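## Task

Find the yellow foam block on a storage-bay shelf and move only it onto the desk. Every other object must stay on its shelf, table or counter. The robot must not tip or finish leaning. The block must rest on the desk without the robot supporting it. At the end, open the gripper and move away from it.

## Robot and tools

Robot: a Hello Robot Stretch 3 with one arm. It has a two-wheeled base 0.33 m long and 0.34 m wide, a lift that slides up a mast, and a telescoping arm that reaches out to the robot's right. The wrist has yaw, pitch and roll, and a gripper sits at its end. The base cannot move sideways, so to move the gripper forward or back along the room you drive the base. The base turns on the spot about the point midway between its wheels, which is 0.05 m behind the front edge. With the arm pulled in and the wrist folded, a turn sweeps a circle of radius 0.28 m. An unfolded, level gripper reaches past that circle.

Frames: the base frame has its origin on the floor between the drive wheels, with x forward, y left and z up. hand_pose is reported in this frame, at the point where closed fingertips meet. The odometry frame is the base frame as it stood at the start of the scene. Heading is positive to the left and runs from -3.142 to 3.142.

Cameras: head_camera (896x504) and nav_camera (fisheye, 672x504) sit on the head, and head_pan_rad and head_tilt_rad aim both of them. wrist_camera (644x364) rides on the gripper. The calibration lines give K and T_world_to_cam, where world means the base frame. They carry small errors, and these grow for the wrist camera.

Tool execute_actions takes "actions", a list run in order. An empty list only returns the current state and images.
- Each action may carry "robot", "steps" (1 to 450 control steps at 30 per second) and "until". {"steps": n} on its own just waits.
- "robot" can hold "base", "joints", "contact_limits", or several of these.
- "base" holds exactly one relative move, counted from where the base is when that command begins. translate_m is in metres, forward positive, |value| at most 1. rotate_rad is in radians, left (counter-clockwise) positive, |value| at most 3.2.
- "joints" is a single dictionary for the one arm and head. It maps joint names to absolute target values. Joints you leave out keep their current goals. The ranges are:
  - lift_m 0 to 1.1 m (arm height)
  - arm_m 0 to 0.52 m (extension)
  - wrist_yaw_rad -1.345 to 4.42. At 0 the gripper points along the arm, positive swings it toward the front, and 3.0 folds it over the base.
  - wrist_pitch_rad -1.57 to 0.451. At 0 it is level, and negative tips the fingertips down.
  - wrist_roll_rad -2.911 to 2.911
  - gripper_m -0.089 to 0.179. Larger is wider, and the real fingertip gap is 0.007 to 0.025 m less than this value.
  - head_pan_rad -3.953 to 1.73. At 0 the head looks forward, positive turns left, and -1.57 looks along the arm.
  - head_tilt_rad -1.53 to 0.419. Negative looks down.
- "contact_limits": {"arm_m": effort%} takes 1 to 100. It sets how hard the arm may push before it halts with contact_stop. Lower values are gentler.
- "robot" may also be a list of up to 8 commands that run one after another. Any of them can be {"pause_s": s} with s at most 15. {"robot": {"stop": true}} brakes everything and clears the queue.
- "until" ends an action early. {"robot": {"status": "ended"}} waits until nothing is moving. You can also compare fields, for example {"lift_m": [">", 0.3]} or {"arm_m_status": ["!=", "moving"]}. {"any": {"status": "ended"}} fires when the first motion ends.
- If any value is invalid or out of range, the whole call is rejected and nothing in it runs.

Tool zoom_image takes "camera" (head_camera, nav_camera or wrist_camera) and "region" [x0, y0, x1, y1] in pixels, at most 504 by 504. It returns a sharper crop of that camera's latest image.

Tool finished_scene takes "scene" (its number). It ends that scene for good, reports whether the goal was met, and gives the next task. Call it only after every motion has ended.

Motion behaviour: a new command takes over immediately. Joints it names retarget, while older motions that it doesn't name continue. A base command runs at full speed only when the arm is stowed: lift below 0.30, arm below 0.03 and yaw above 2.54. Otherwise the base is capped at 0.10 m/s and 0.63 rad/s.

Gripping: to grasp, set gripper_m below the object's width. To let go, open to at least 0.02 above the value where the fingertips made contact. Neither the reading nor "done" proves that anything is held, so check with the cameras.

Wrist safety: fold or unfold the wrist only with lift_m between 0.32 and 0.95, pitch -0.4 and roll near 0. If yaw is below -0.4, keep pitch at -0.5 or lower.

Result lines:
- base_status and joint_status report moving, done, off_target, contact_stop, time_out, stopped, not_commanded or torque_fault.
- joint_goals and measured_speeds show targets and speeds.
- The refusals, queue and queue_left counters track refused goals and the queue.
- on_its_own reports a goal the robot changed by itself, a slack or switched-off joint, tilt, or a motor straining at rest.
- base_tilt gives lean in degrees.
- lidar_m gives 12 ranges in 30-degree sectors, starting straight ahead and going counter-clockwise, in a plane 0.17 m up.
- wrist_depth_mm and head_depth_mm give 7x7 grids of depth values.
- motor_effort is in percent, with the peak in brackets.

Hazards: the arm and lift go slack after a contact_stop. Do not push hard against something fixed with the gripper above about 0.45 m, because the robot can tip. Do not drive while the gripper holds or hooks something immovable. If the robot leans, back off in small steps, free the gripper, and lower lift_m to about 0.2 if needed. Avoid drops, knocking other items off, and long strain that shuts off a wrist servo for 10 s. A loose object may occasionally get nudged.

Each tool is called after "Call:" as name(argument=value, ...) on one line, values as JSON.

## Session

Call:
execute_actions(actions=[])

Scene clock: 0.00 s.
robot.base_odometry: x=+0.000 y=+0.000 heading=+0.000 (m, m, rad; robot's odometry frame)
robot.turned_by_wheels: +0.000 (rad since the last result)
robot.turned_by_imu: +0.000 (rad since the last result)
robot.base_tilt: forward=+2.1 right=+2.3 (deg)
robot.lidar_m: 1.09 1.05 0.77 0.74 0.77 0.84 1.69 1.02 1.13 3.02 1.57 1.12
robot.head_depth_mm: 1048 1057 1061 1073 1078 1081 1090 / 1021 1025 1025 1034 1041 1050 1051 / 1023 1031 1036 1039 1046 1051 1058 / 1017 1026 1030 1039 1042 1049 1055 / 1013 1021 1031 1035 1039 1045 1049 / 1010 1016 1023 1028 1035 1039 1045 / 1006 1014 1021 1028 1028 1037 1038
robot.base_status: not_commanded
robot.joint_positions: lift_m=+0.365 arm_m=+0.002 wrist_yaw_rad=+3.114 wrist_pitch_rad=-0.432 wrist_roll_rad=-0.005 gripper_m=+0.037 head_pan_rad=-0.008 head_tilt_rad=+0.001
robot.joint_goals: lift_m=+0.365 arm_m=+0.002 wrist_yaw_rad=+3.114 wrist_pitch_rad=-0.432 wrist_roll_rad=-0.005 gripper_m=+0.037 head_pan_rad=-0.008 head_tilt_rad=+0.001
robot.joint_status: lift_m=not_commanded arm_m=not_commanded wrist_yaw_rad=not_commanded wrist_pitch_rad=not_commanded wrist_roll_rad=not_commanded gripper_m=not_commanded head_pan_rad=not_commanded head_tilt_rad=not_commanded
robot.measured_speeds: translate_m=+0.000 rotate_rad=+0.000 lift_m=+0.000 arm_m=+0.000 wrist_yaw_rad=+0.000 wrist_pitch_rad=+0.000 wrist_roll_rad=+0.000 head_pan_rad=+0.000 head_tilt_rad=+0.000
robot: refusals=0 queue=idle queue_left=0
robot.motor_effort: left_wheel=+1 right_wheel=+0 lift_m=+22 arm_m=+0 wrist_yaw_rad=+1 wrist_pitch_rad=+6 wrist_roll_rad=+0 gripper_m=-1 head_pan_rad=+1 head_tilt_rad=+2 (%)
robot.hand_pose: x=-0.0151 y=+0.0756 z=+0.3747 quat_wxyz=(+0.161, +0.691, +0.143, +0.691) (m; robot's base frame)
robot.wrist_depth_mm: 718 714 721 730 742 745 765 / 766 787 789 798 795 822 815 / 842 851 868 863 895 898 909 / 858 881 - 907 897 924 935 / 707 713 - 758 770 787 785 / 603 609 - 627 633 654 658 / 525 539 - 559 535 564 572
pictures: head_camera (sideways: a quarter turn clockwise sets it upright), nav_camera (sideways: a quarter turn counterclockwise sets it upright), wrist_camera
Images, in order (width x height): head_camera 896x504, nav_camera 672x504, wrist_camera 644x364.

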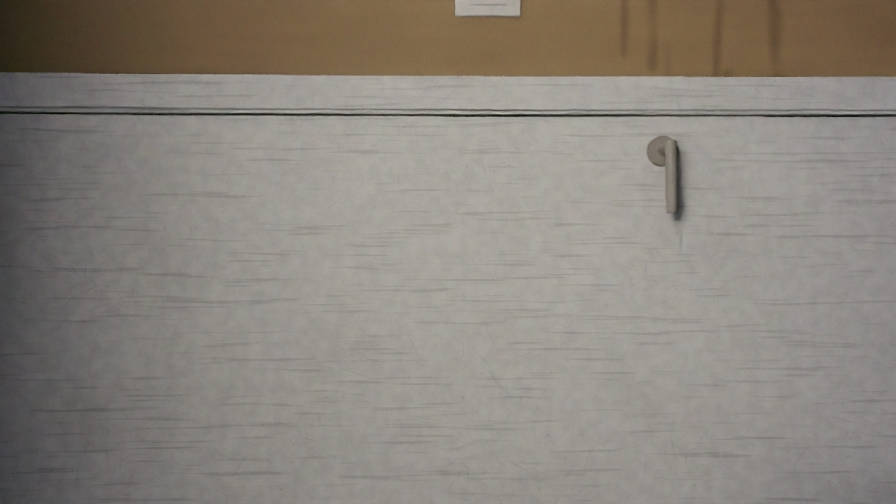

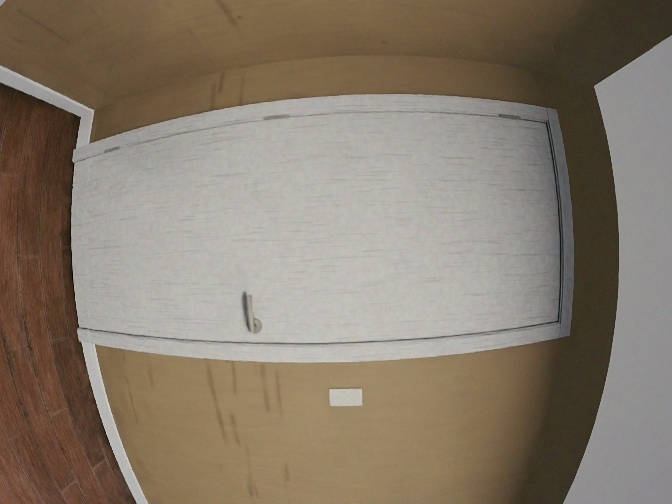

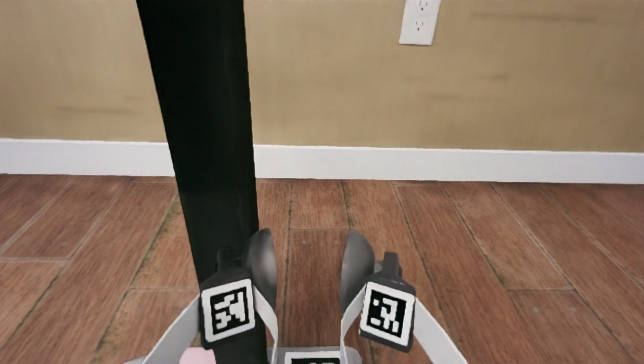

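Call:
execute_actions(actions=[{"robot":{"base":{"rotate_rad":-1.5708},"joints":{"lift_m":0.26,"head_tilt_rad":-0.4,"head_pan_rad":-0.2}},"steps":450,"until":{"robot":{"status":"ended"}}}])

Call:
execute_actions(actions=[{"robot":{"joints":{"head_pan_rad":-1.4}},"steps":450,"until":{"robot":{"status":"ended"}}}])

Scene clock: 2.93 s.
robot.base_odometry: x=+0.000 y=+0.000 heading=-1.571 (m, m, rad; robot's odometry frame)
robot.turned_by_wheels: -1.571 (rad since the last result)
robot.turned_by_imu: -1.557 (rad since the last result)
robot.base_tilt: forward=+2.0 right=+2.2 (deg)
robot.lidar_m: 2.52 1.56 1.11 1.09 1.05 0.77 0.74 0.77 0.84 1.69 1.02 1.14
robot.head_depth_mm: 1821 1992 2165 2357 2069 1516 1337 / 1808 1933 2109 2315 2160 1647 1322 / 3414 2303 2389 2506 2160 1640 1326 / 3436 3718 - 3144 2134 1639 1318 / 3350 3674 3811 3124 2153 1632 1324 / 3279 3561 3803 3132 2143 1642 1321 / 3173 3426 3700 3106 2137 1631 1329
robot.base_status: done (rotate_rad -1.5707 of -1.5708)
robot.joint_positions: lift_m=+0.260 arm_m=+0.002 wrist_yaw_rad=+3.114 wrist_pitch_rad=-0.433 wrist_roll_rad=-0.005 gripper_m=+0.037 head_pan_rad=-0.193 head_tilt_rad=-0.395
robot.joint_goals: lift_m=+0.260 arm_m=+0.002 wrist_yaw_rad=+3.114 wrist_pitch_rad=-0.433 wrist_roll_rad=-0.005 gripper_m=+0.037 head_pan_rad=-0.200 head_tilt_rad=-0.400
robot.joint_status: lift_m=done arm_m=not_commanded wrist_yaw_rad=not_commanded wrist_pitch_rad=not_commanded wrist_roll_rad=not_commanded gripper_m=not_commanded head_pan_rad=done head_tilt_rad=done
robot.measured_speeds: translate_m=+0.000 rotate_rad=+0.000 lift_m=+0.000 arm_m=+0.000 wrist_yaw_rad=+0.000 wrist_pitch_rad=+0.000 wrist_roll_rad=+0.000 head_pan_rad=+0.000 head_tilt_rad=+0.000
robot: refusals=0 queue=done queue_left=0
robot.motor_effort: left_wheel=+2(11) right_wheel=-2(10) lift_m=+18(23) arm_m=+0(1) wrist_yaw_rad=-1(0) wrist_pitch_rad=+5(5) wrist_roll_rad=+0(1) gripper_m=+0(0) head_pan_rad=-2(13) head_tilt_rad=-1(21) (%)
robot.hand_pose: x=-0.0151 y=+0.0755 z=+0.2696 quat_wxyz=(+0.161, +0.690, +0.143, +0.690) (m; robot's base frame)
robot.wrist_depth_mm: - - - - - - - / 971 - - - - - - / 849 868 926 918 958 - - / 668 686 - 719 725 756 772 / 552 568 - 586 605 610 619 / 477 494 - 514 509 506 516 / - - - - 425 436 446
pictures: head_camera (sideways: a quarter turn clockwise sets it upright), nav_camera (sideways: a quarter turn counterclockwise sets it upright), wrist_camera
camera_calibration (this result's frames):
head_camera: T_world_to_cam=[[-0.423547, 0.0776984, -0.902536, 1.19785], [0.217931, 0.975793, -0.0182667, 0.0209306], [0.879269, -0.204427, -0.430227, 0.508283], [0, 0, 0, 1]] pos_world=[0.055865, -0.00958772, 1.30016]
nav_camera: T_world_to_cam=[[0.418288, -0.11389, 0.901146, -1.1378], [-0.221992, -0.97484, -0.020161, 0.0804112], [0.880769, -0.191614, -0.433047, 0.511734], [0, 0, 0, 1]] pos_world=[0.0430583, 0.0468596, 1.24855]
wrist_camera: T_world_to_cam=[[0.997219, -0.0606303, 0.0433486, 0.00407832], [0.00519534, -0.523644, -0.851921, 0.316428], [0.0743515, 0.849777, -0.521873, 0.239914], [0, 0, 0, 1]] pos_world=[-0.0235489, -0.0379302, 0.394599]
Images, in order (width x height): head_camera 896x504, nav_camera 672x504, wrist_camera 644x364.

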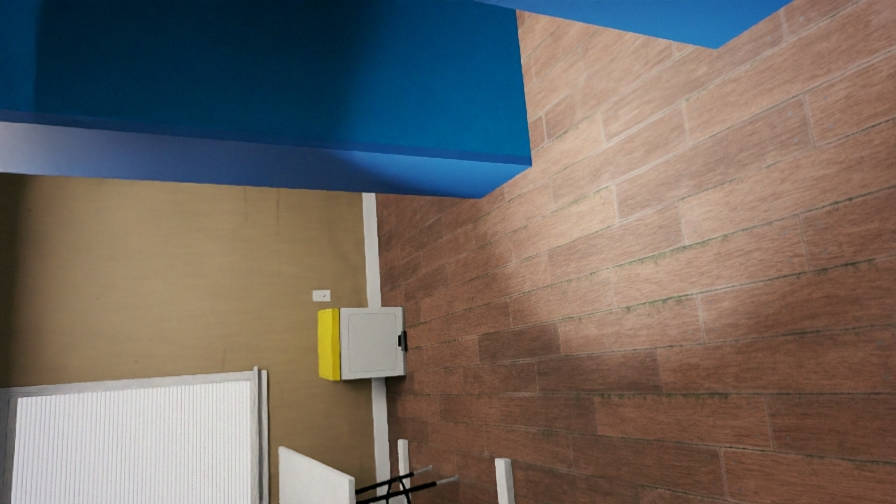

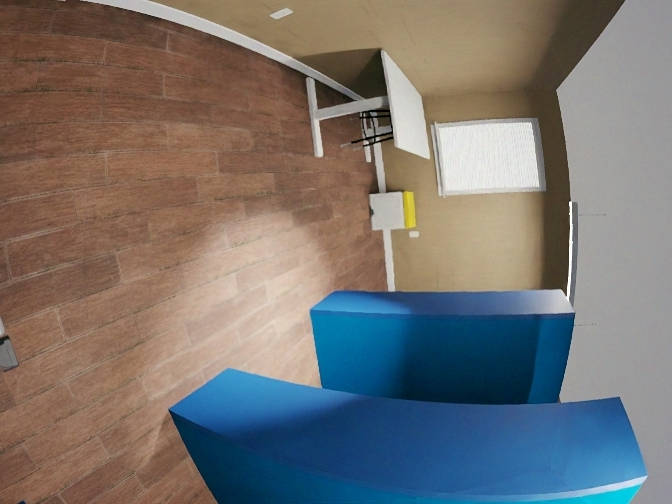

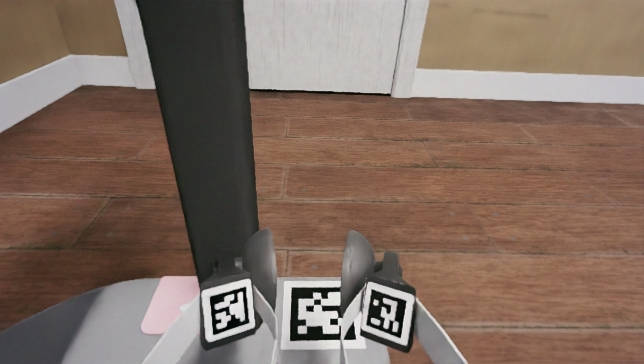

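Scene clock: 4.10 s.
robot.base_odometry: x=+0.000 y=+0.000 heading=-1.571 (m, m, rad; robot's odometry frame)
robot.turned_by_wheels: +0.000 (rad since the last result)
robot.turned_by_imu: +0.000 (rad since the last result)
robot.base_tilt: forward=+2.0 right=+2.3 (deg)
robot.lidar_m: 2.50 1.55 1.11 1.09 1.04 0.77 0.74 0.78 0.84 1.69 1.02 1.14
robot.head_depth_mm: 2094 2228 1593 1653 1491 1506 1230 / 2193 2329 2534 2697 2060 1637 1333 / 2226 2397 2569 2805 2161 1657 1330 / 2244 2428 2629 2788 2166 1640 1330 / 2056 2169 2282 2428 2146 1636 1323 / 1503 1543 1601 1675 1746 1610 1321 / 1172 1202 1236 1290 1328 1375 1288
robot.base_status: done (rotate_rad -1.5707 of -1.5708)
robot.joint_positions: lift_m=+0.260 arm_m=+0.002 wrist_yaw_rad=+3.114 wrist_pitch_rad=-0.433 wrist_roll_rad=-0.005 gripper_m=+0.037 head_pan_rad=-1.393 head_tilt_rad=-0.395
robot.joint_goals: lift_m=+0.260 arm_m=+0.002 wrist_yaw_rad=+3.114 wrist_pitch_rad=-0.433 wrist_roll_rad=-0.005 gripper_m=+0.037 head_pan_rad=-1.400 head_tilt_rad=-0.400
robot.joint_status: lift_m=done arm_m=not_commanded wrist_yaw_rad=not_commanded wrist_pitch_rad=not_commanded wrist_roll_rad=not_commanded gripper_m=not_commanded head_pan_rad=done head_tilt_rad=done
robot.measured_speeds: translate_m=+0.000 rotate_rad=+0.000 lift_m=+0.000 arm_m=+0.000 wrist_yaw_rad=+0.000 wrist_pitch_rad=+0.000 wrist_roll_rad=+0.000 head_pan_rad=+0.000 head_tilt_rad=+0.000
robot: refusals=0 queue=done queue_left=0
robot.motor_effort: left_wheel=+2(3) right_wheel=-2(2) lift_m=+18(19) arm_m=-1(1) wrist_yaw_rad=+0(1) wrist_pitch_rad=+6(5) wrist_roll_rad=+0(0) gripper_m=+1(0) head_pan_rad=-2(29) head_tilt_rad=+0(1) (%)
robot.hand_pose: x=-0.0151 y=+0.0755 z=+0.2696 quat_wxyz=(+0.161, +0.690, +0.143, +0.690) (m; robot's base frame)
robot.wrist_depth_mm: 987 - - - - - - / 987 - - - - - - / 853 865 914 951 960 998 - / 680 692 - 723 734 763 785 / 554 568 - 582 600 606 619 / 471 501 - 518 503 502 523 / - - - - 425 439 445
pictures: head_camera (sideways: a quarter turn clockwise sets it upright), nav_camera (sideways: a quarter turn counterclockwise sets it upright), wrist_camera
camera_calibration (this result's frames):
head_camera: T_world_to_cam=[[-0.0811626, 0.422897, -0.902536, 1.19576], [0.988409, 0.150712, -0.0182667, 0.0162306], [0.128298, -0.893557, -0.430227, 0.512864], [0, 0, 0, 1]] pos_world=[0.015209, -0.0498549, 1.30016]
nav_camera: T_world_to_cam=[[0.0455269, -0.431119, 0.901146, -1.13552], [-0.988993, -0.146581, -0.020161, 0.08509], [0.140783, -0.890309, -0.433047, 0.516248], [0, 0, 0, 1]] pos_world=[0.0631715, -0.0174525, 1.24855]
wrist_camera: T_world_to_cam=[[0.997219, -0.0606305, 0.0433488, 0.00407824], [0.00519538, -0.523644, -0.851921, 0.316428], [0.0743517, 0.849777, -0.521873, 0.239914], [0, 0, 0, 1]] pos_world=[-0.0235489, -0.0379302, 0.394599]
Images, in order (width x height): head_camera 896x504, nav_camera 672x504, wrist_camera 644x364.

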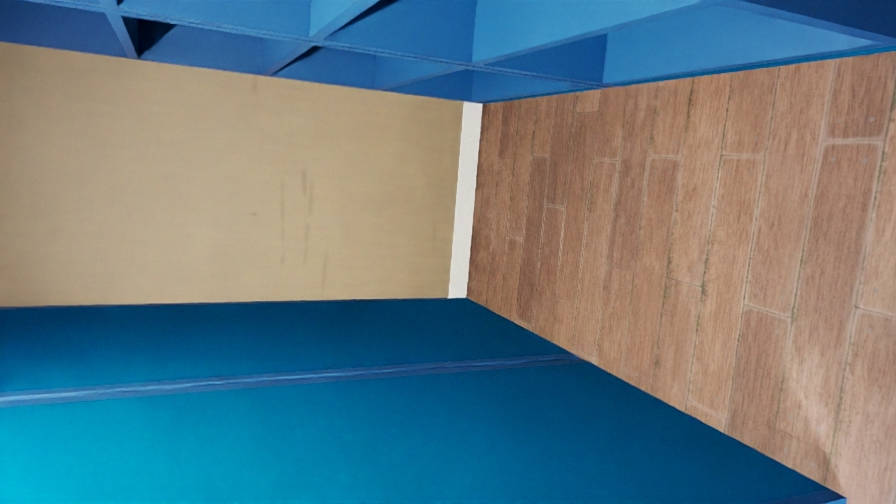

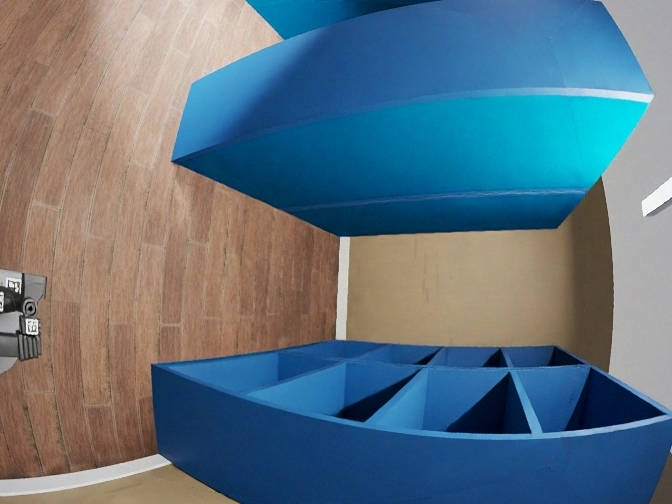

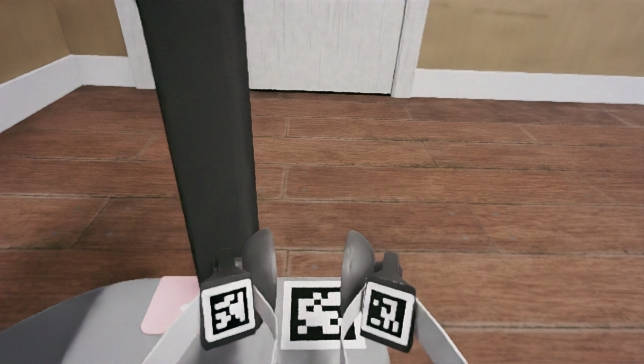

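Bay spans x -0.28..0.62. Enter at x=0.25.

Call:
execute_actions(actions=[{"robot":[{"base":{"translate_m":0.25}},{"base":{"rotate_rad":-1.59}},{"base":{"translate_m":1.0},"joints":{"head_pan_rad":-1.2,"head_tilt_rad":-0.5}},{"base":{"translate_m":0.3}}],"steps":450,"until":{"robot":{"status":"ended"}}}])

Scene clock: 17.00 s.
robot.base_odometry: x=-1.300 y=-0.225 heading=+3.123 (m, m, rad; robot's odometry frame)
robot.turned_by_wheels: -1.590 (rad since the last result)
robot.turned_by_imu: -1.572 (rad since the last result)
robot.base_tilt: forward=+2.0 right=+2.3 (deg)
robot.lidar_m: 1.37 0.54 0.40 0.38 0.40 0.55 2.37 1.41 0.70 0.98 0.65 1.41
robot.head_depth_mm: 765 832 883 622 1080 892 798 / 793 859 901 621 1104 891 1097 / 819 888 937 648 1130 888 1144 / 835 915 955 648 1120 890 1173 / 700 757 802 684 996 911 1139 / 576 612 654 683 798 901 1099 / 502 551 612 697 998 1293 1199
robot.base_status: done (translate_m +0.3000 of +0.3000)
robot.joint_positions: lift_m=+0.260 arm_m=+0.002 wrist_yaw_rad=+3.114 wrist_pitch_rad=-0.433 wrist_roll_rad=-0.005 gripper_m=+0.037 head_pan_rad=-1.207 head_tilt_rad=-0.494
robot.joint_goals: lift_m=+0.260 arm_m=+0.002 wrist_yaw_rad=+3.114 wrist_pitch_rad=-0.433 wrist_roll_rad=-0.005 gripper_m=+0.037 head_pan_rad=-1.200 head_tilt_rad=-0.500
robot.joint_status: lift_m=done arm_m=not_commanded wrist_yaw_rad=not_commanded wrist_pitch_rad=not_commanded wrist_roll_rad=not_commanded gripper_m=not_commanded head_pan_rad=done head_tilt_rad=done
robot.measured_speeds: translate_m=+0.000 rotate_rad=+0.000 lift_m=+0.000 arm_m=+0.000 wrist_yaw_rad=+0.000 wrist_pitch_rad=+0.000 wrist_roll_rad=+0.000 head_pan_rad=+0.000 head_tilt_rad=+0.000
robot: refusals=0 queue=done queue_left=0
robot.motor_effort: left_wheel=+2(12) right_wheel=-2(12) lift_m=+18(18) arm_m=-1(1) wrist_yaw_rad=+0(1) wrist_pitch_rad=+5(6) wrist_roll_rad=+0(0) gripper_m=+0(0) head_pan_rad=+2(11) head_tilt_rad=-2(10) (%)
robot.hand_pose: x=-0.0151 y=+0.0755 z=+0.2696 quat_wxyz=(+0.161, +0.690, +0.143, +0.690) (m; robot's base frame)
robot.wrist_depth_mm: 380 385 387 391 396 399 404 / 410 416 424 426 434 436 446 / 447 452 457 463 469 475 483 / 497 497 - 507 519 522 535 / 531 538 - 552 573 572 582 / 466 495 - 514 503 508 524 / - - - - 425 436 445
pictures: head_camera (sideways: a quarter turn clockwise sets it upright), nav_camera (sideways: a quarter turn counterclockwise sets it upright), wrist_camera
camera_calibration (this result's frames):
head_camera: T_world_to_cam=[[-0.188636, 0.481618, -0.855839, 1.13551], [0.942927, 0.332349, -0.0208039, 0.0198087], [0.274418, -0.810918, -0.516824, 0.624652], [0, 0, 0, 1]] pos_world=[0.024104, -0.0469229, 1.29506]
nav_camera: T_world_to_cam=[[0.155079, -0.496141, 0.854281, -1.07507], [-0.9456, -0.324886, -0.017028, 0.080744], [0.285992, -0.805167, -0.519533, 0.627897], [0, 0, 0, 1]] pos_world=[0.0634978, -0.00158927, 1.246]
wrist_camera: T_world_to_cam=[[0.997219, -0.0606281, 0.0433505, 0.00407768], [0.00519447, -0.523686, -0.851895, 0.316385], [0.0743508, 0.849751, -0.521915, 0.239931], [0, 0, 0, 1]] pos_world=[-0.0235489, -0.037948, 0.394574]
Images, in order (width x height): head_camera 896x504, nav_camera 672x504, wrist_camera 644x364.

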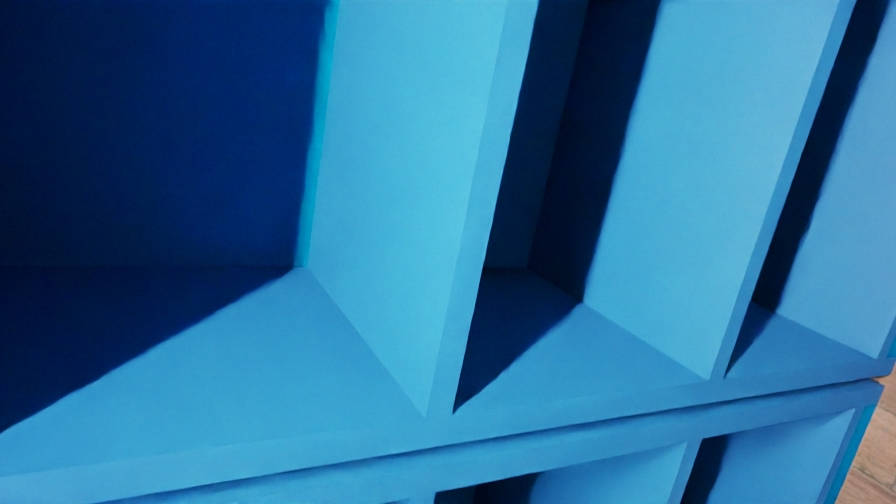

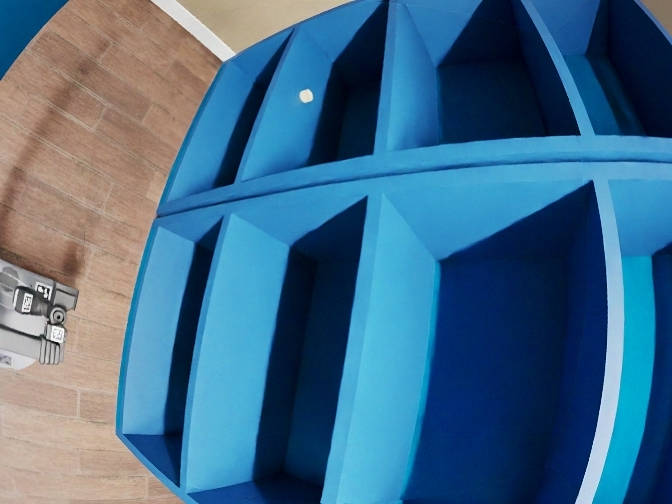

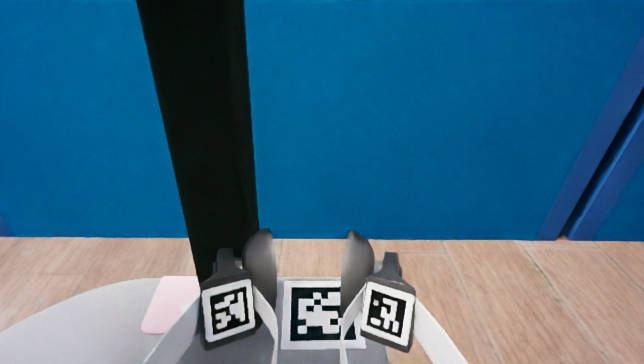

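Looks like a wooden block; move on to check.

Call:
execute_actions(actions=[{"robot":{"base":{"translate_m":0.6},"joints":{"head_pan_rad":-1.35,"head_tilt_rad":-0.7}},"steps":450,"until":{"robot":{"status":"ended"}}}])

Scene clock: 20.73 s.
robot.base_odometry: x=-1.900 y=-0.214 heading=+3.123 (m, m, rad; robot's odometry frame)
robot.turned_by_wheels: +0.000 (rad since the last result)
robot.turned_by_imu: +0.000 (rad since the last result)
robot.base_tilt: forward=+2.0 right=+2.3 (deg)
robot.lidar_m: 0.77 0.53 0.39 0.38 0.40 0.54 2.97 1.19 0.55 0.55 1.01 0.80
robot.head_depth_mm: 777 825 601 655 747 980 1122 / 794 847 598 1115 905 1001 1119 / 809 862 622 1144 925 1248 1148 / 830 864 621 1146 946 1241 1141 / 847 849 645 1140 951 1240 1134 / 867 844 641 1139 971 1254 1131 / 888 839 669 1127 995 1254 1128
robot.base_status: done (translate_m +0.6000 of +0.6000)
robot.joint_positions: lift_m=+0.260 arm_m=+0.002 wrist_yaw_rad=+3.114 wrist_pitch_rad=-0.433 wrist_roll_rad=-0.005 gripper_m=+0.037 head_pan_rad=-1.343 head_tilt_rad=-0.691
robot.joint_goals: lift_m=+0.260 arm_m=+0.002 wrist_yaw_rad=+3.114 wrist_pitch_rad=-0.433 wrist_roll_rad=-0.005 gripper_m=+0.037 head_pan_rad=-1.350 head_tilt_rad=-0.700
robot.joint_status: lift_m=done arm_m=not_commanded wrist_yaw_rad=not_commanded wrist_pitch_rad=not_commanded wrist_roll_rad=not_commanded gripper_m=not_commanded head_pan_rad=done head_tilt_rad=done
robot.measured_speeds: translate_m=+0.000 rotate_rad=+0.000 lift_m=+0.000 arm_m=+0.000 wrist_yaw_rad=+0.000 wrist_pitch_rad=+0.000 wrist_roll_rad=+0.000 head_pan_rad=+0.000 head_tilt_rad=+0.000
robot: refusals=0 queue=done queue_left=0
robot.motor_effort: left_wheel=+2(10) right_wheel=-2(8) lift_m=+18(18) arm_m=-1(1) wrist_yaw_rad=+0(1) wrist_pitch_rad=+5(6) wrist_roll_rad=+0(0) gripper_m=+0(0) head_pan_rad=-2(10) head_tilt_rad=-2(17) (%)
robot.hand_pose: x=-0.0151 y=+0.0755 z=+0.2696 quat_wxyz=(+0.161, +0.690, +0.143, +0.690) (m; robot's base frame)
robot.wrist_depth_mm: 377 379 386 389 392 398 406 / 406 412 420 420 429 430 438 / 445 448 455 463 466 472 471 / 483 492 - 502 518 519 527 / 527 535 - 544 550 565 583 / 469 496 - 515 507 507 523 / - - - - 425 440 442
pictures: head_camera (sideways: a quarter turn clockwise sets it upright), nav_camera (sideways: a quarter turn counterclockwise sets it upright), wrist_camera
camera_calibration (this result's frames):
head_camera: T_world_to_cam=[[-0.157207, 0.656338, -0.737907, 0.981576], [0.978244, 0.205915, -0.0252572, 0.025385], [0.135369, -0.725824, -0.67443, 0.830532], [0, 0, 0, 1]] pos_world=[0.0170501, -0.0466527, 1.28509]
nav_camera: T_world_to_cam=[[0.121915, -0.665849, 0.736058, -0.920747], [-0.981519, -0.191086, -0.0102884, 0.0721854], [0.147501, -0.721201, -0.67684, 0.833384], [0, 0, 0, 1]] pos_world=[0.060179, 0.0017526, 1.24253]
wrist_camera: T_world_to_cam=[[0.997219, -0.0606276, 0.0433508, 0.00407764], [0.00519408, -0.523697, -0.851889, 0.316381], [0.0743507, 0.849745, -0.521925, 0.239934], [0, 0, 0, 1]] pos_world=[-0.0235489, -0.037948, 0.394573]
Images, in order (width x height): head_camera 896x504, nav_camera 672x504, wrist_camera 644x364.

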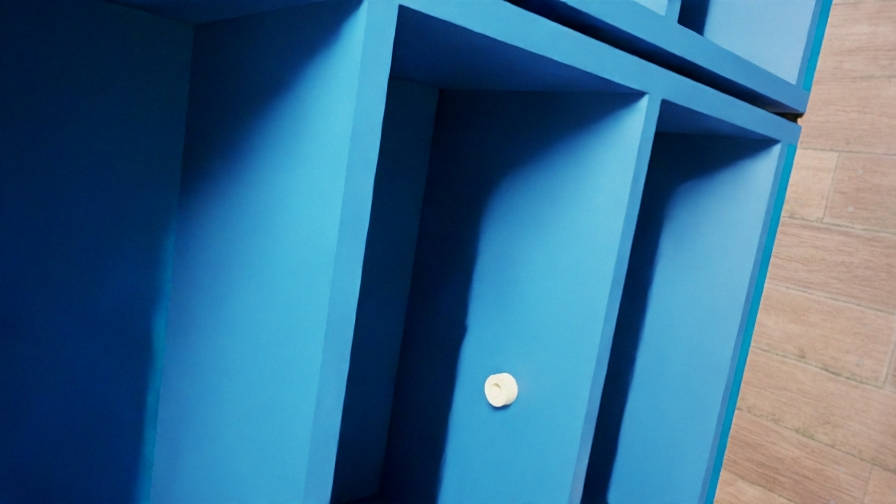

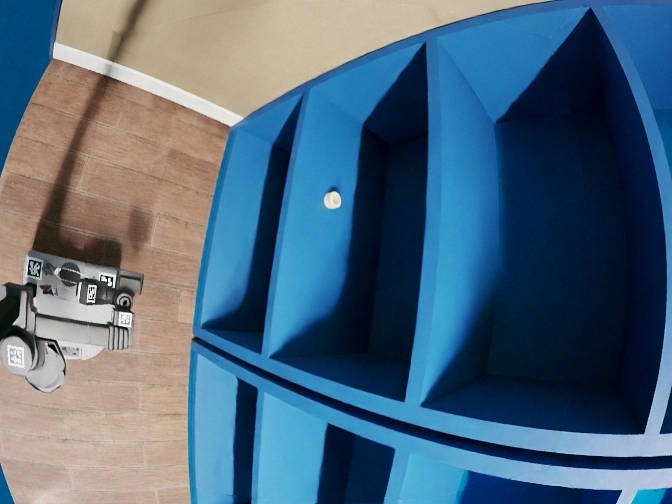

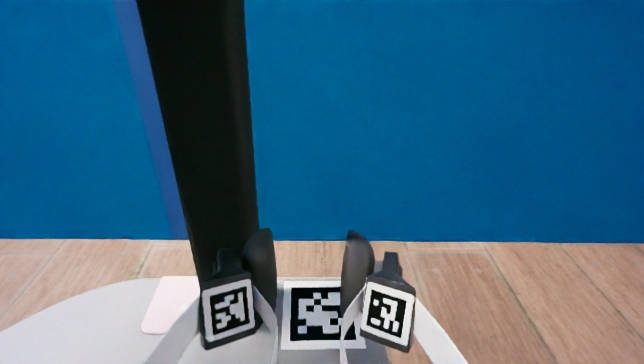

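Call:
execute_actions(actions=[{"robot":[{"base":{"translate_m":-0.75},"joints":{"head_pan_rad":-1.7,"head_tilt_rad":-0.6}},{"base":{"translate_m":-0.75}},{"base":{"rotate_rad":1.588}},{"base":{"translate_m":0.7}},{"base":{"translate_m":0.67}},{"base":{"rotate_rad":-1.588},"joints":{"head_pan_rad":-0.6}}],"steps":450,"until":{"robot":{"x":[">",-1.2]}}}])

Call:
execute_actions(actions=[{"steps":450,"until":{"robot":{"status":"ended"}}},{"steps":450,"until":{"robot":{"status":"ended"}}}])

Scene clock: 23.87 s.
robot.base_odometry: x=-1.196 y=-0.227 heading=+3.123 (m, m, rad; robot's odometry frame)
robot.turned_by_wheels: +0.000 (rad since the last result)
robot.turned_by_imu: -0.002 (rad since the last result)
robot.base_tilt: forward=+2.2 right=+2.1 (deg)
robot.lidar_m: 1.46 0.54 0.40 0.38 0.40 0.55 2.26 1.41 0.64 0.98 0.72 0.76
robot.head_depth_mm: 692 710 680 716 818 1326 1183 / 816 895 723 939 960 1026 1160 / 814 913 715 1173 1000 1240 1159 / 803 901 710 1153 997 1215 1127 / 793 887 706 1135 991 1209 1129 / 782 868 701 1129 987 882 1128 / 774 860 698 1109 991 878 1108
robot.base_status: moving (translate_m -0.7037 of -0.7500)
robot.joint_positions: lift_m=+0.260 arm_m=+0.002 wrist_yaw_rad=+3.114 wrist_pitch_rad=-0.433 wrist_roll_rad=-0.005 gripper_m=+0.037 head_pan_rad=-1.693 head_tilt_rad=-0.606
robot.joint_goals: lift_m=+0.260 arm_m=+0.002 wrist_yaw_rad=+3.114 wrist_pitch_rad=-0.433 wrist_roll_rad=-0.005 gripper_m=+0.037 head_pan_rad=-1.700 head_tilt_rad=-0.600
robot.joint_status: lift_m=done arm_m=not_commanded wrist_yaw_rad=not_commanded wrist_pitch_rad=not_commanded wrist_roll_rad=not_commanded gripper_m=not_commanded head_pan_rad=done head_tilt_rad=done
robot.measured_speeds: translate_m=-0.172 rotate_rad=+0.000 lift_m=+0.000 arm_m=+0.000 wrist_yaw_rad=+0.000 wrist_pitch_rad=+0.000 wrist_roll_rad=+0.000 head_pan_rad=+0.000 head_tilt_rad=+0.000
robot: refusals=0 queue=running queue_left=5
robot.motor_effort: left_wheel=+6(7) right_wheel=+1(11) lift_m=+19(18) arm_m=-1(1) wrist_yaw_rad=-1(0) wrist_pitch_rad=+5(5) wrist_roll_rad=+0(0) gripper_m=+0(0) head_pan_rad=-2(19) head_tilt_rad=+2(10) (%)
robot.hand_pose: x=-0.0151 y=+0.0755 z=+0.2696 quat_wxyz=(+0.161, +0.690, +0.143, +0.690) (m; robot's base frame)
robot.wrist_depth_mm: 384 388 391 390 395 404 407 / 410 416 418 426 430 435 441 / 451 453 461 466 475 475 485 / 497 497 - 512 524 524 538 / 534 539 - 565 569 573 583 / 475 492 - 516 509 510 517 / - - - - 426 437 439
pictures: head_camera (sideways: a quarter turn clockwise sets it upright), nav_camera (sideways: a quarter turn counterclockwise sets it upright), wrist_camera
camera_calibration (this result's frames):
head_camera: T_world_to_cam=[[0.0693233, 0.605924, -0.792496, 1.05135], [0.98932, -0.143858, -0.0234501, 0.0229676], [-0.128216, -0.782407, -0.609426, 0.747583], [0, 0, 0, 1]] pos_world=[0.000246936, -0.0488187, 1.28932]
nav_camera: T_world_to_cam=[[-0.105757, -0.602915, 0.790765, -0.990664], [-0.98769, 0.155864, -0.0132554, 0.0760871], [-0.11526, -0.782432, -0.611977, 0.750613], [0, 0, 0, 1]] pos_world=[0.0568967, -0.021842, 1.24375]
wrist_camera: T_world_to_cam=[[0.997219, -0.0606261, 0.0433509, 0.00407784], [0.00519481, -0.523698, -0.851888, 0.31638], [0.0743494, 0.849744, -0.521927, 0.239935], [0, 0, 0, 1]] pos_world=[-0.023549, -0.037948, 0.394572]
Images, in order (width x height): head_camera 896x504, nav_camera 672x504, wrist_camera 644x364.

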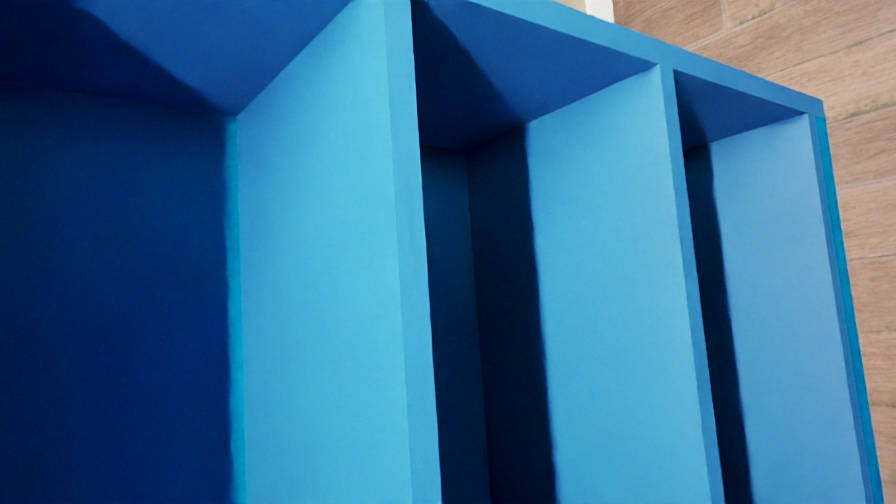

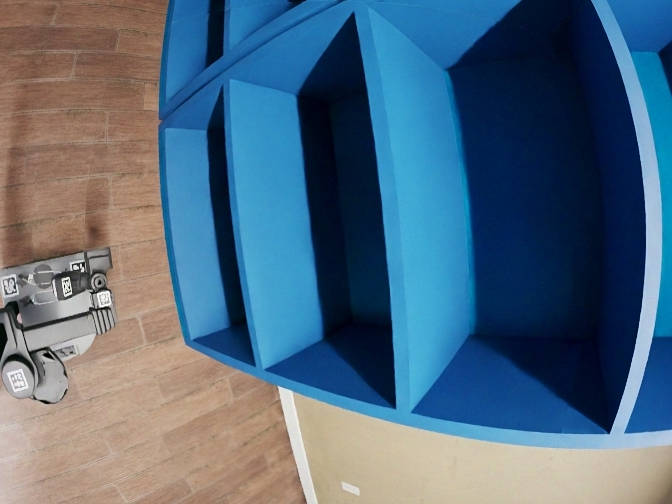

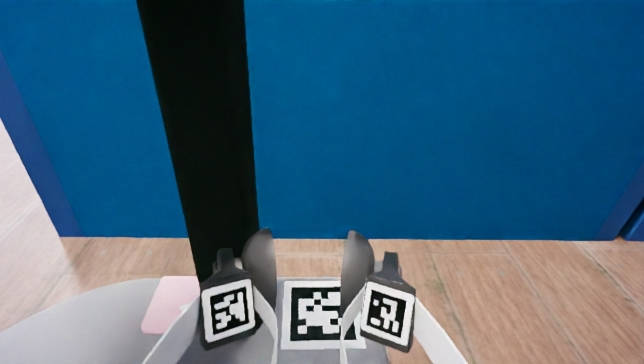

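Scene clock: 42.10 s.
robot.base_odometry: x=-0.403 y=-1.612 heading=+3.123 (m, m, rad; robot's odometry frame)
robot.turned_by_wheels: +0.000 (rad since the last result)
robot.turned_by_imu: -0.002 (rad since the last result)
robot.base_tilt: forward=+2.0 right=+2.2 (deg)
robot.lidar_m: 1.50 0.58 0.59 1.95 2.10 1.32 1.49 1.54 2.10 1.94 0.67 1.39
robot.head_depth_mm: 518 575 683 843 1095 1365 1190 / 1070 1092 687 771 909 1219 1185 / 1203 1180 861 1278 1070 1254 1177 / 1301 1169 1593 1280 1541 1365 1181 / 1219 1165 1517 1442 1637 1383 1174 / 1142 1242 1453 1739 1686 1380 1174 / 1759 2047 2191 2144 1673 1371 1177
robot.base_status: done (rotate_rad -1.5879 of -1.5880)
robot.joint_positions: lift_m=+0.260 arm_m=+0.002 wrist_yaw_rad=+3.114 wrist_pitch_rad=-0.433 wrist_roll_rad=-0.005 gripper_m=+0.037 head_pan_rad=-0.607 head_tilt_rad=-0.605
robot.joint_goals: lift_m=+0.260 arm_m=+0.002 wrist_yaw_rad=+3.114 wrist_pitch_rad=-0.433 wrist_roll_rad=-0.005 gripper_m=+0.037 head_pan_rad=-0.600 head_tilt_rad=-0.600
robot.joint_status: lift_m=done arm_m=not_commanded wrist_yaw_rad=not_commanded wrist_pitch_rad=not_commanded wrist_roll_rad=not_commanded gripper_m=not_commanded head_pan_rad=done head_tilt_rad=done
robot.measured_speeds: translate_m=+0.000 rotate_rad=+0.000 lift_m=+0.000 arm_m=+0.000 wrist_yaw_rad=+0.000 wrist_pitch_rad=+0.000 wrist_roll_rad=+0.000 head_pan_rad=+0.000 head_tilt_rad=+0.000
robot: refusals=0 queue=done queue_left=0
robot.motor_effort: left_wheel=+3(11) right_wheel=-2(15) lift_m=+19(18) arm_m=-1(1) wrist_yaw_rad=+0(0) wrist_pitch_rad=+5(5) wrist_roll_rad=+0(0) gripper_m=-1(0) head_pan_rad=+2(33) head_tilt_rad=+3(2) (%)
robot.hand_pose: x=-0.0151 y=+0.0755 z=+0.2696 quat_wxyz=(+0.161, +0.690, +0.143, +0.690) (m; robot's base frame)
robot.wrist_depth_mm: - - - - - 749 523 / - - - - - 767 520 / 851 874 923 945 980 748 520 / 673 688 - 715 738 708 561 / 550 565 - 582 595 618 589 / 474 492 - 525 505 509 523 / - - - - 422 436 442
pictures: head_camera (sideways: a quarter turn clockwise sets it upright), nav_camera (sideways: a quarter turn counterclockwise sets it upright), wrist_camera
camera_calibration (this result's frames):
head_camera: T_world_to_cam=[[-0.503216, 0.343505, -0.792955, 1.05544], [0.58856, 0.808114, -0.0234333, 0.0253904], [0.632749, -0.478494, -0.608829, 0.742164], [0, 0, 0, 1]] pos_world=[0.046566, -0.0279456, 1.28936]
nav_camera: T_world_to_cam=[[0.483568, -0.374333, 0.791225, -0.994858], [-0.598398, -0.801089, -0.0132813, 0.0737461], [0.638813, -0.467045, -0.611381, 0.745239], [0, 0, 0, 1]] pos_world=[0.0491429, 0.0347281, 1.24376]
wrist_camera: T_world_to_cam=[[0.997219, -0.0606259, 0.0433519, 0.00407542], [0.00519326, -0.523727, -0.85187, 0.316351], [0.07435, 0.849726, -0.521955, 0.239972], [0, 0, 0, 1]] pos_world=[-0.0235489, -0.0379822, 0.394568]
Images, in order (width x height): head_camera 896x504, nav_camera 672x504, wrist_camera 644x364.

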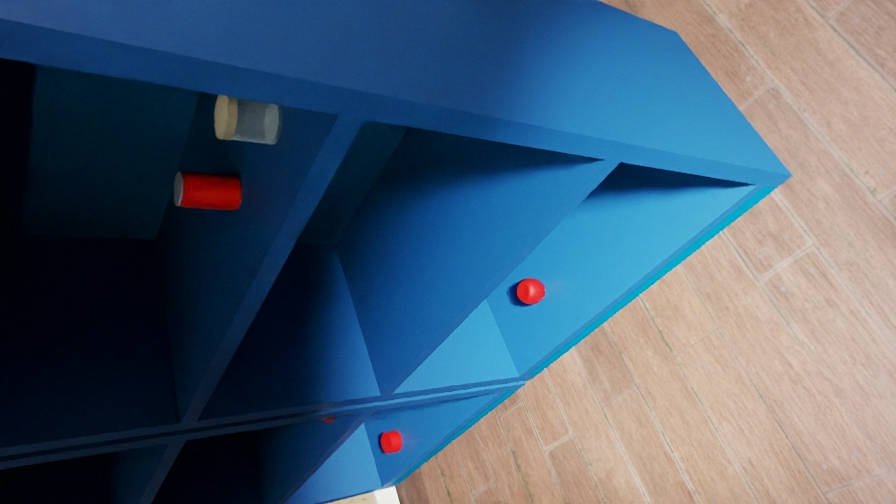

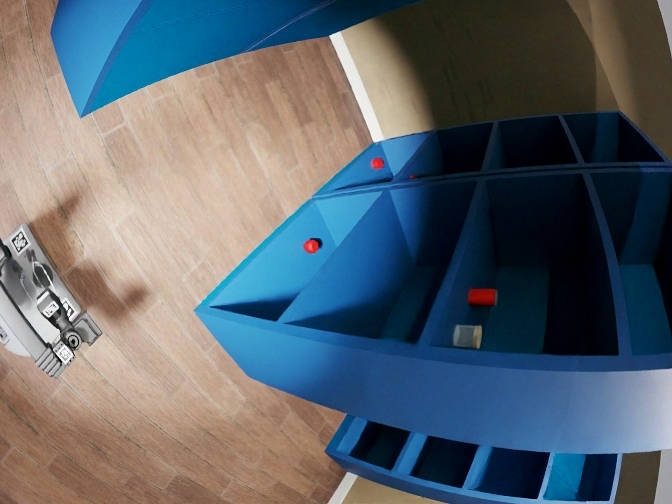

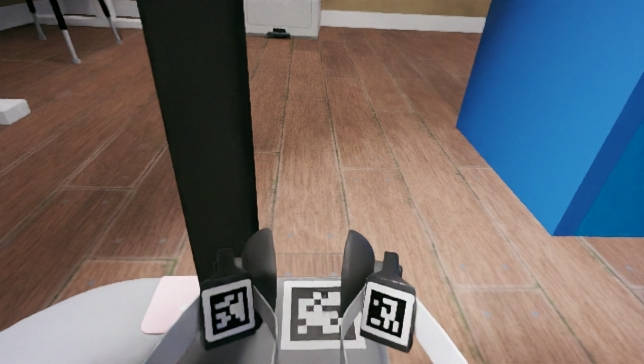

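Call:
execute_actions(actions=[{"robot":{"base":{"translate_m":1.0},"joints":{"head_pan_rad":-1.5}},"steps":450,"until":{"robot":{"x":["<",-1.1]}}}])

Call:
execute_actions(actions=[{"robot":{"base":{"translate_m":0.6},"joints":{"head_pan_rad":-1.1}},"steps":450,"until":{"robot":{"status":"ended"}}}])

Scene clock: 45.13 s.
robot.base_odometry: x=-1.103 y=-1.599 heading=+3.123 (m, m, rad; robot's odometry frame)
robot.turned_by_wheels: +0.000 (rad since the last result)
robot.turned_by_imu: +0.001 (rad since the last result)
robot.base_tilt: forward=+1.5 right=+2.6 (deg)
robot.lidar_m: 1.47 0.55 0.40 0.39 0.41 1.92 2.19 2.28 0.58 0.98 0.83 0.79
robot.head_depth_mm: 769 839 721 698 775 868 1183 / 783 873 681 1028 1001 888 1110 / 788 875 714 1143 997 887 1133 / 793 883 661 1136 998 1223 1134 / 798 892 671 1143 990 1209 1133 / 801 895 702 1144 989 1210 1128 / 808 896 699 1162 989 1205 1135
robot.base_status: moving (translate_m +0.7009 of +1.0000)
robot.joint_positions: lift_m=+0.260 arm_m=+0.002 wrist_yaw_rad=+3.114 wrist_pitch_rad=-0.433 wrist_roll_rad=-0.005 gripper_m=+0.037 head_pan_rad=-1.493 head_tilt_rad=-0.605
robot.joint_goals: lift_m=+0.260 arm_m=+0.002 wrist_yaw_rad=+3.114 wrist_pitch_rad=-0.433 wrist_roll_rad=-0.005 gripper_m=+0.037 head_pan_rad=-1.500 head_tilt_rad=-0.600
robot.joint_status: lift_m=done arm_m=not_commanded wrist_yaw_rad=not_commanded wrist_pitch_rad=not_commanded wrist_roll_rad=not_commanded gripper_m=not_commanded head_pan_rad=done head_tilt_rad=done
robot.measured_speeds: translate_m=+0.293 rotate_rad=+0.000 lift_m=+0.000 arm_m=+0.000 wrist_yaw_rad=+0.000 wrist_pitch_rad=+0.000 wrist_roll_rad=+0.000 head_pan_rad=+0.000 head_tilt_rad=+0.000
robot: refusals=0 queue=running queue_left=0
robot.motor_effort: left_wheel=+3(13) right_wheel=-1(8) lift_m=+18(18) arm_m=-1(1) wrist_yaw_rad=-1(1) wrist_pitch_rad=+6(6) wrist_roll_rad=+0(0) gripper_m=+0(0) head_pan_rad=-3(28) head_tilt_rad=+3(2) (%)
robot.hand_pose: x=-0.0151 y=+0.0755 z=+0.2696 quat_wxyz=(+0.161, +0.690, +0.143, +0.690) (m; robot's base frame)
robot.wrist_depth_mm: - 392 399 400 405 407 408 / - 422 429 432 437 440 450 / 841 458 463 472 481 484 489 / 668 523 - 519 522 537 539 / 555 550 - 563 580 581 591 / 471 495 - 515 498 508 514 / - - - - 422 443 447
pictures: head_camera (sideways: a quarter turn clockwise sets it upright), nav_camera (sideways: a quarter turn counterclockwise sets it upright), wrist_camera
camera_calibration (this result's frames):
head_camera: T_world_to_cam=[[-0.0524245, 0.607018, -0.792957, 1.05269], [0.998178, 0.0555953, -0.0234333, 0.0228916], [0.0298603, -0.792741, -0.608827, 0.74584], [0, 0, 0, 1]] pos_world=[0.0100659, -0.0490176, 1.28936]
nav_camera: T_world_to_cam=[[0.01612, -0.611311, 0.791226, -0.992009], [-0.998964, -0.0435325, -0.0132814, 0.0761897], [0.0425632, -0.790192, -0.61138, 0.748874], [0, 0, 0, 1]] pos_world=[0.0602275, -0.0113556, 1.24376]
wrist_camera: T_world_to_cam=[[0.997219, -0.0606256, 0.0433523, 0.00407533], [0.00519335, -0.523731, -0.851868, 0.316349], [0.0743499, 0.849724, -0.52196, 0.239974], [0, 0, 0, 1]] pos_world=[-0.0235489, -0.0379823, 0.394568]
Images, in order (width x height): head_camera 896x504, nav_camera 672x504, wrist_camera 644x364.

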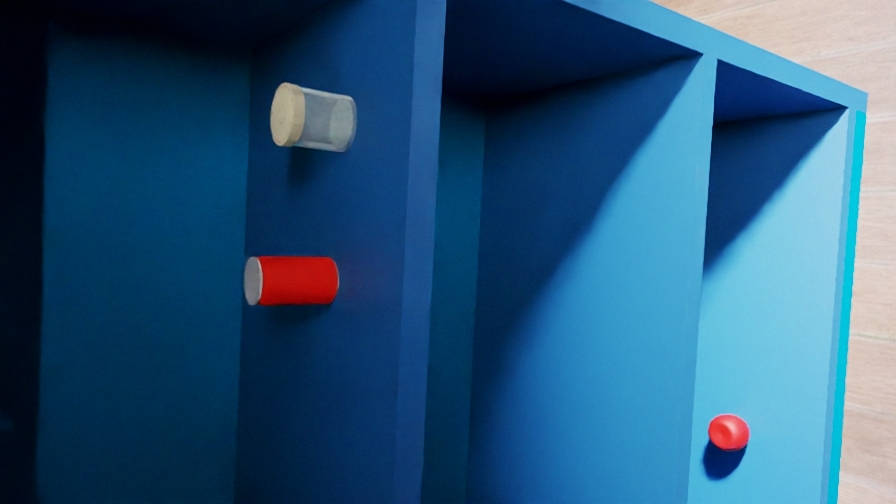

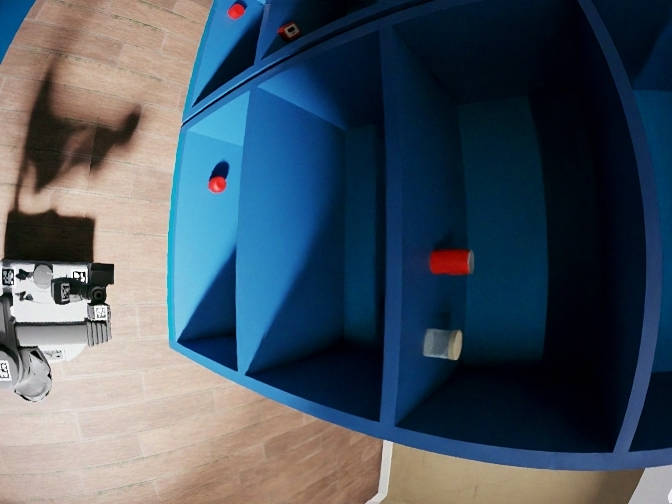

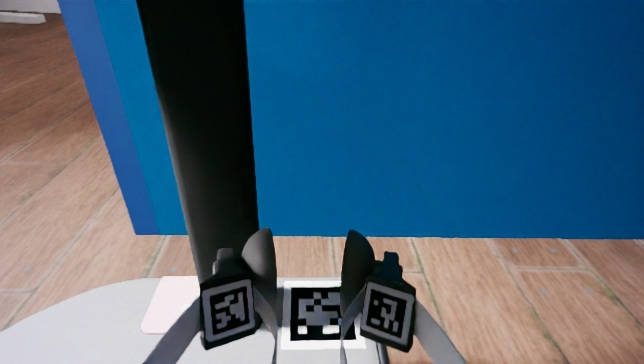

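Scene clock: 48.33 s.
robot.base_odometry: x=-1.703 y=-1.588 heading=+3.123 (m, m, rad; robot's odometry frame)
robot.turned_by_wheels: +0.000 (rad since the last result)
robot.turned_by_imu: +0.001 (rad since the last result)
robot.base_tilt: forward=+2.0 right=+2.2 (deg)
robot.lidar_m: 0.98 0.54 0.40 0.38 0.40 0.55 2.79 1.00 1.02 0.53 1.02 1.02
robot.head_depth_mm: 759 449 503 567 680 823 1115 / 806 891 720 585 718 817 1087 / 847 927 715 1165 999 889 1118 / 883 970 711 1223 965 1246 1153 / 928 1008 705 1264 988 1304 1179 / 982 1056 745 1267 1056 1295 1172 / 1037 1091 787 1264 1415 1341 1165
robot.base_status: done (translate_m +0.6000 of +0.6000)
robot.joint_positions: lift_m=+0.260 arm_m=+0.002 wrist_yaw_rad=+3.114 wrist_pitch_rad=-0.433 wrist_roll_rad=-0.005 gripper_m=+0.037 head_pan_rad=-1.107 head_tilt_rad=-0.605
robot.joint_goals: lift_m=+0.260 arm_m=+0.002 wrist_yaw_rad=+3.114 wrist_pitch_rad=-0.433 wrist_roll_rad=-0.005 gripper_m=+0.037 head_pan_rad=-1.100 head_tilt_rad=-0.600
robot.joint_status: lift_m=done arm_m=not_commanded wrist_yaw_rad=not_commanded wrist_pitch_rad=not_commanded wrist_roll_rad=not_commanded gripper_m=not_commanded head_pan_rad=done head_tilt_rad=done
robot.measured_speeds: translate_m=+0.000 rotate_rad=+0.000 lift_m=+0.000 arm_m=+0.000 wrist_yaw_rad=+0.000 wrist_pitch_rad=+0.000 wrist_roll_rad=+0.000 head_pan_rad=+0.000 head_tilt_rad=+0.000
robot: refusals=0 queue=done queue_left=0
robot.motor_effort: left_wheel=+2(4) right_wheel=-2(5) lift_m=+18(18) arm_m=-1(1) wrist_yaw_rad=-1(0) wrist_pitch_rad=+6(5) wrist_roll_rad=+0(0) gripper_m=+0(0) head_pan_rad=+3(20) head_tilt_rad=+2(2) (%)
robot.hand_pose: x=-0.0151 y=+0.0755 z=+0.2696 quat_wxyz=(+0.161, +0.690, +0.143, +0.690) (m; robot's base frame)
robot.wrist_depth_mm: 382 383 393 397 394 401 404 / 414 417 426 431 429 433 442 / 453 454 463 469 470 476 481 / 494 496 - 512 521 529 533 / 535 540 - 563 567 577 577 / 472 498 - 513 504 512 517 / - - - - 424 439 447
pictures: head_camera (sideways: a quarter turn clockwise sets it upright), nav_camera (sideways: a quarter turn counterclockwise sets it upright), wrist_camera
camera_calibration (this result's frames):
head_camera: T_world_to_cam=[[-0.276949, 0.542696, -0.792957, 1.05406], [0.903924, 0.427051, -0.0234333, 0.0234666], [0.325916, -0.723262, -0.608827, 0.744034], [0, 0, 0, 1]] pos_world=[0.0282162, -0.0439241, 1.28936]
nav_camera: T_world_to_cam=[[0.244927, -0.560332, 0.791226, -0.993405], [-0.90919, -0.41617, -0.0132814, 0.0756421], [0.336727, -0.716122, -0.611379, 0.747079], [0, 0, 0, 1]] pos_world=[0.0605229, 0.00984289, 1.24376]
wrist_camera: T_world_to_cam=[[0.997219, -0.0606259, 0.0433521, 0.00407534], [0.00519304, -0.523731, -0.851868, 0.316349], [0.0743501, 0.849724, -0.52196, 0.239974], [0, 0, 0, 1]] pos_world=[-0.0235489, -0.0379823, 0.394568]
Images, in order (width x height): head_camera 896x504, nav_camera 672x504, wrist_camera 644x364.

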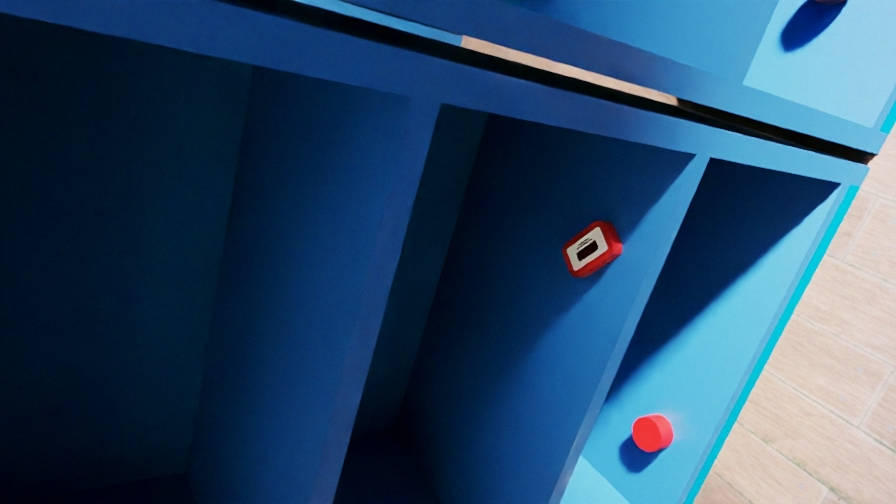

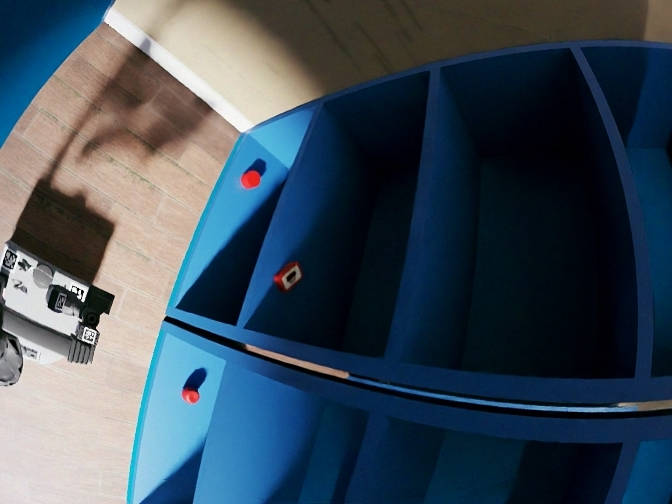

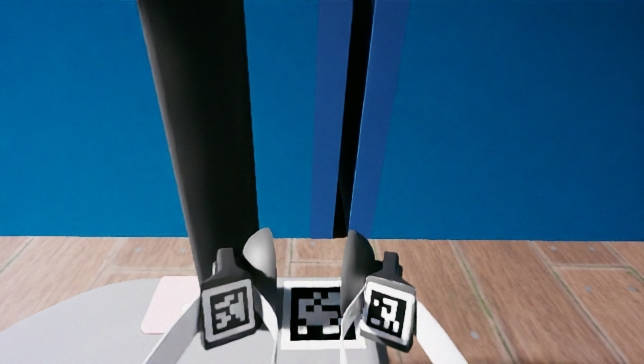

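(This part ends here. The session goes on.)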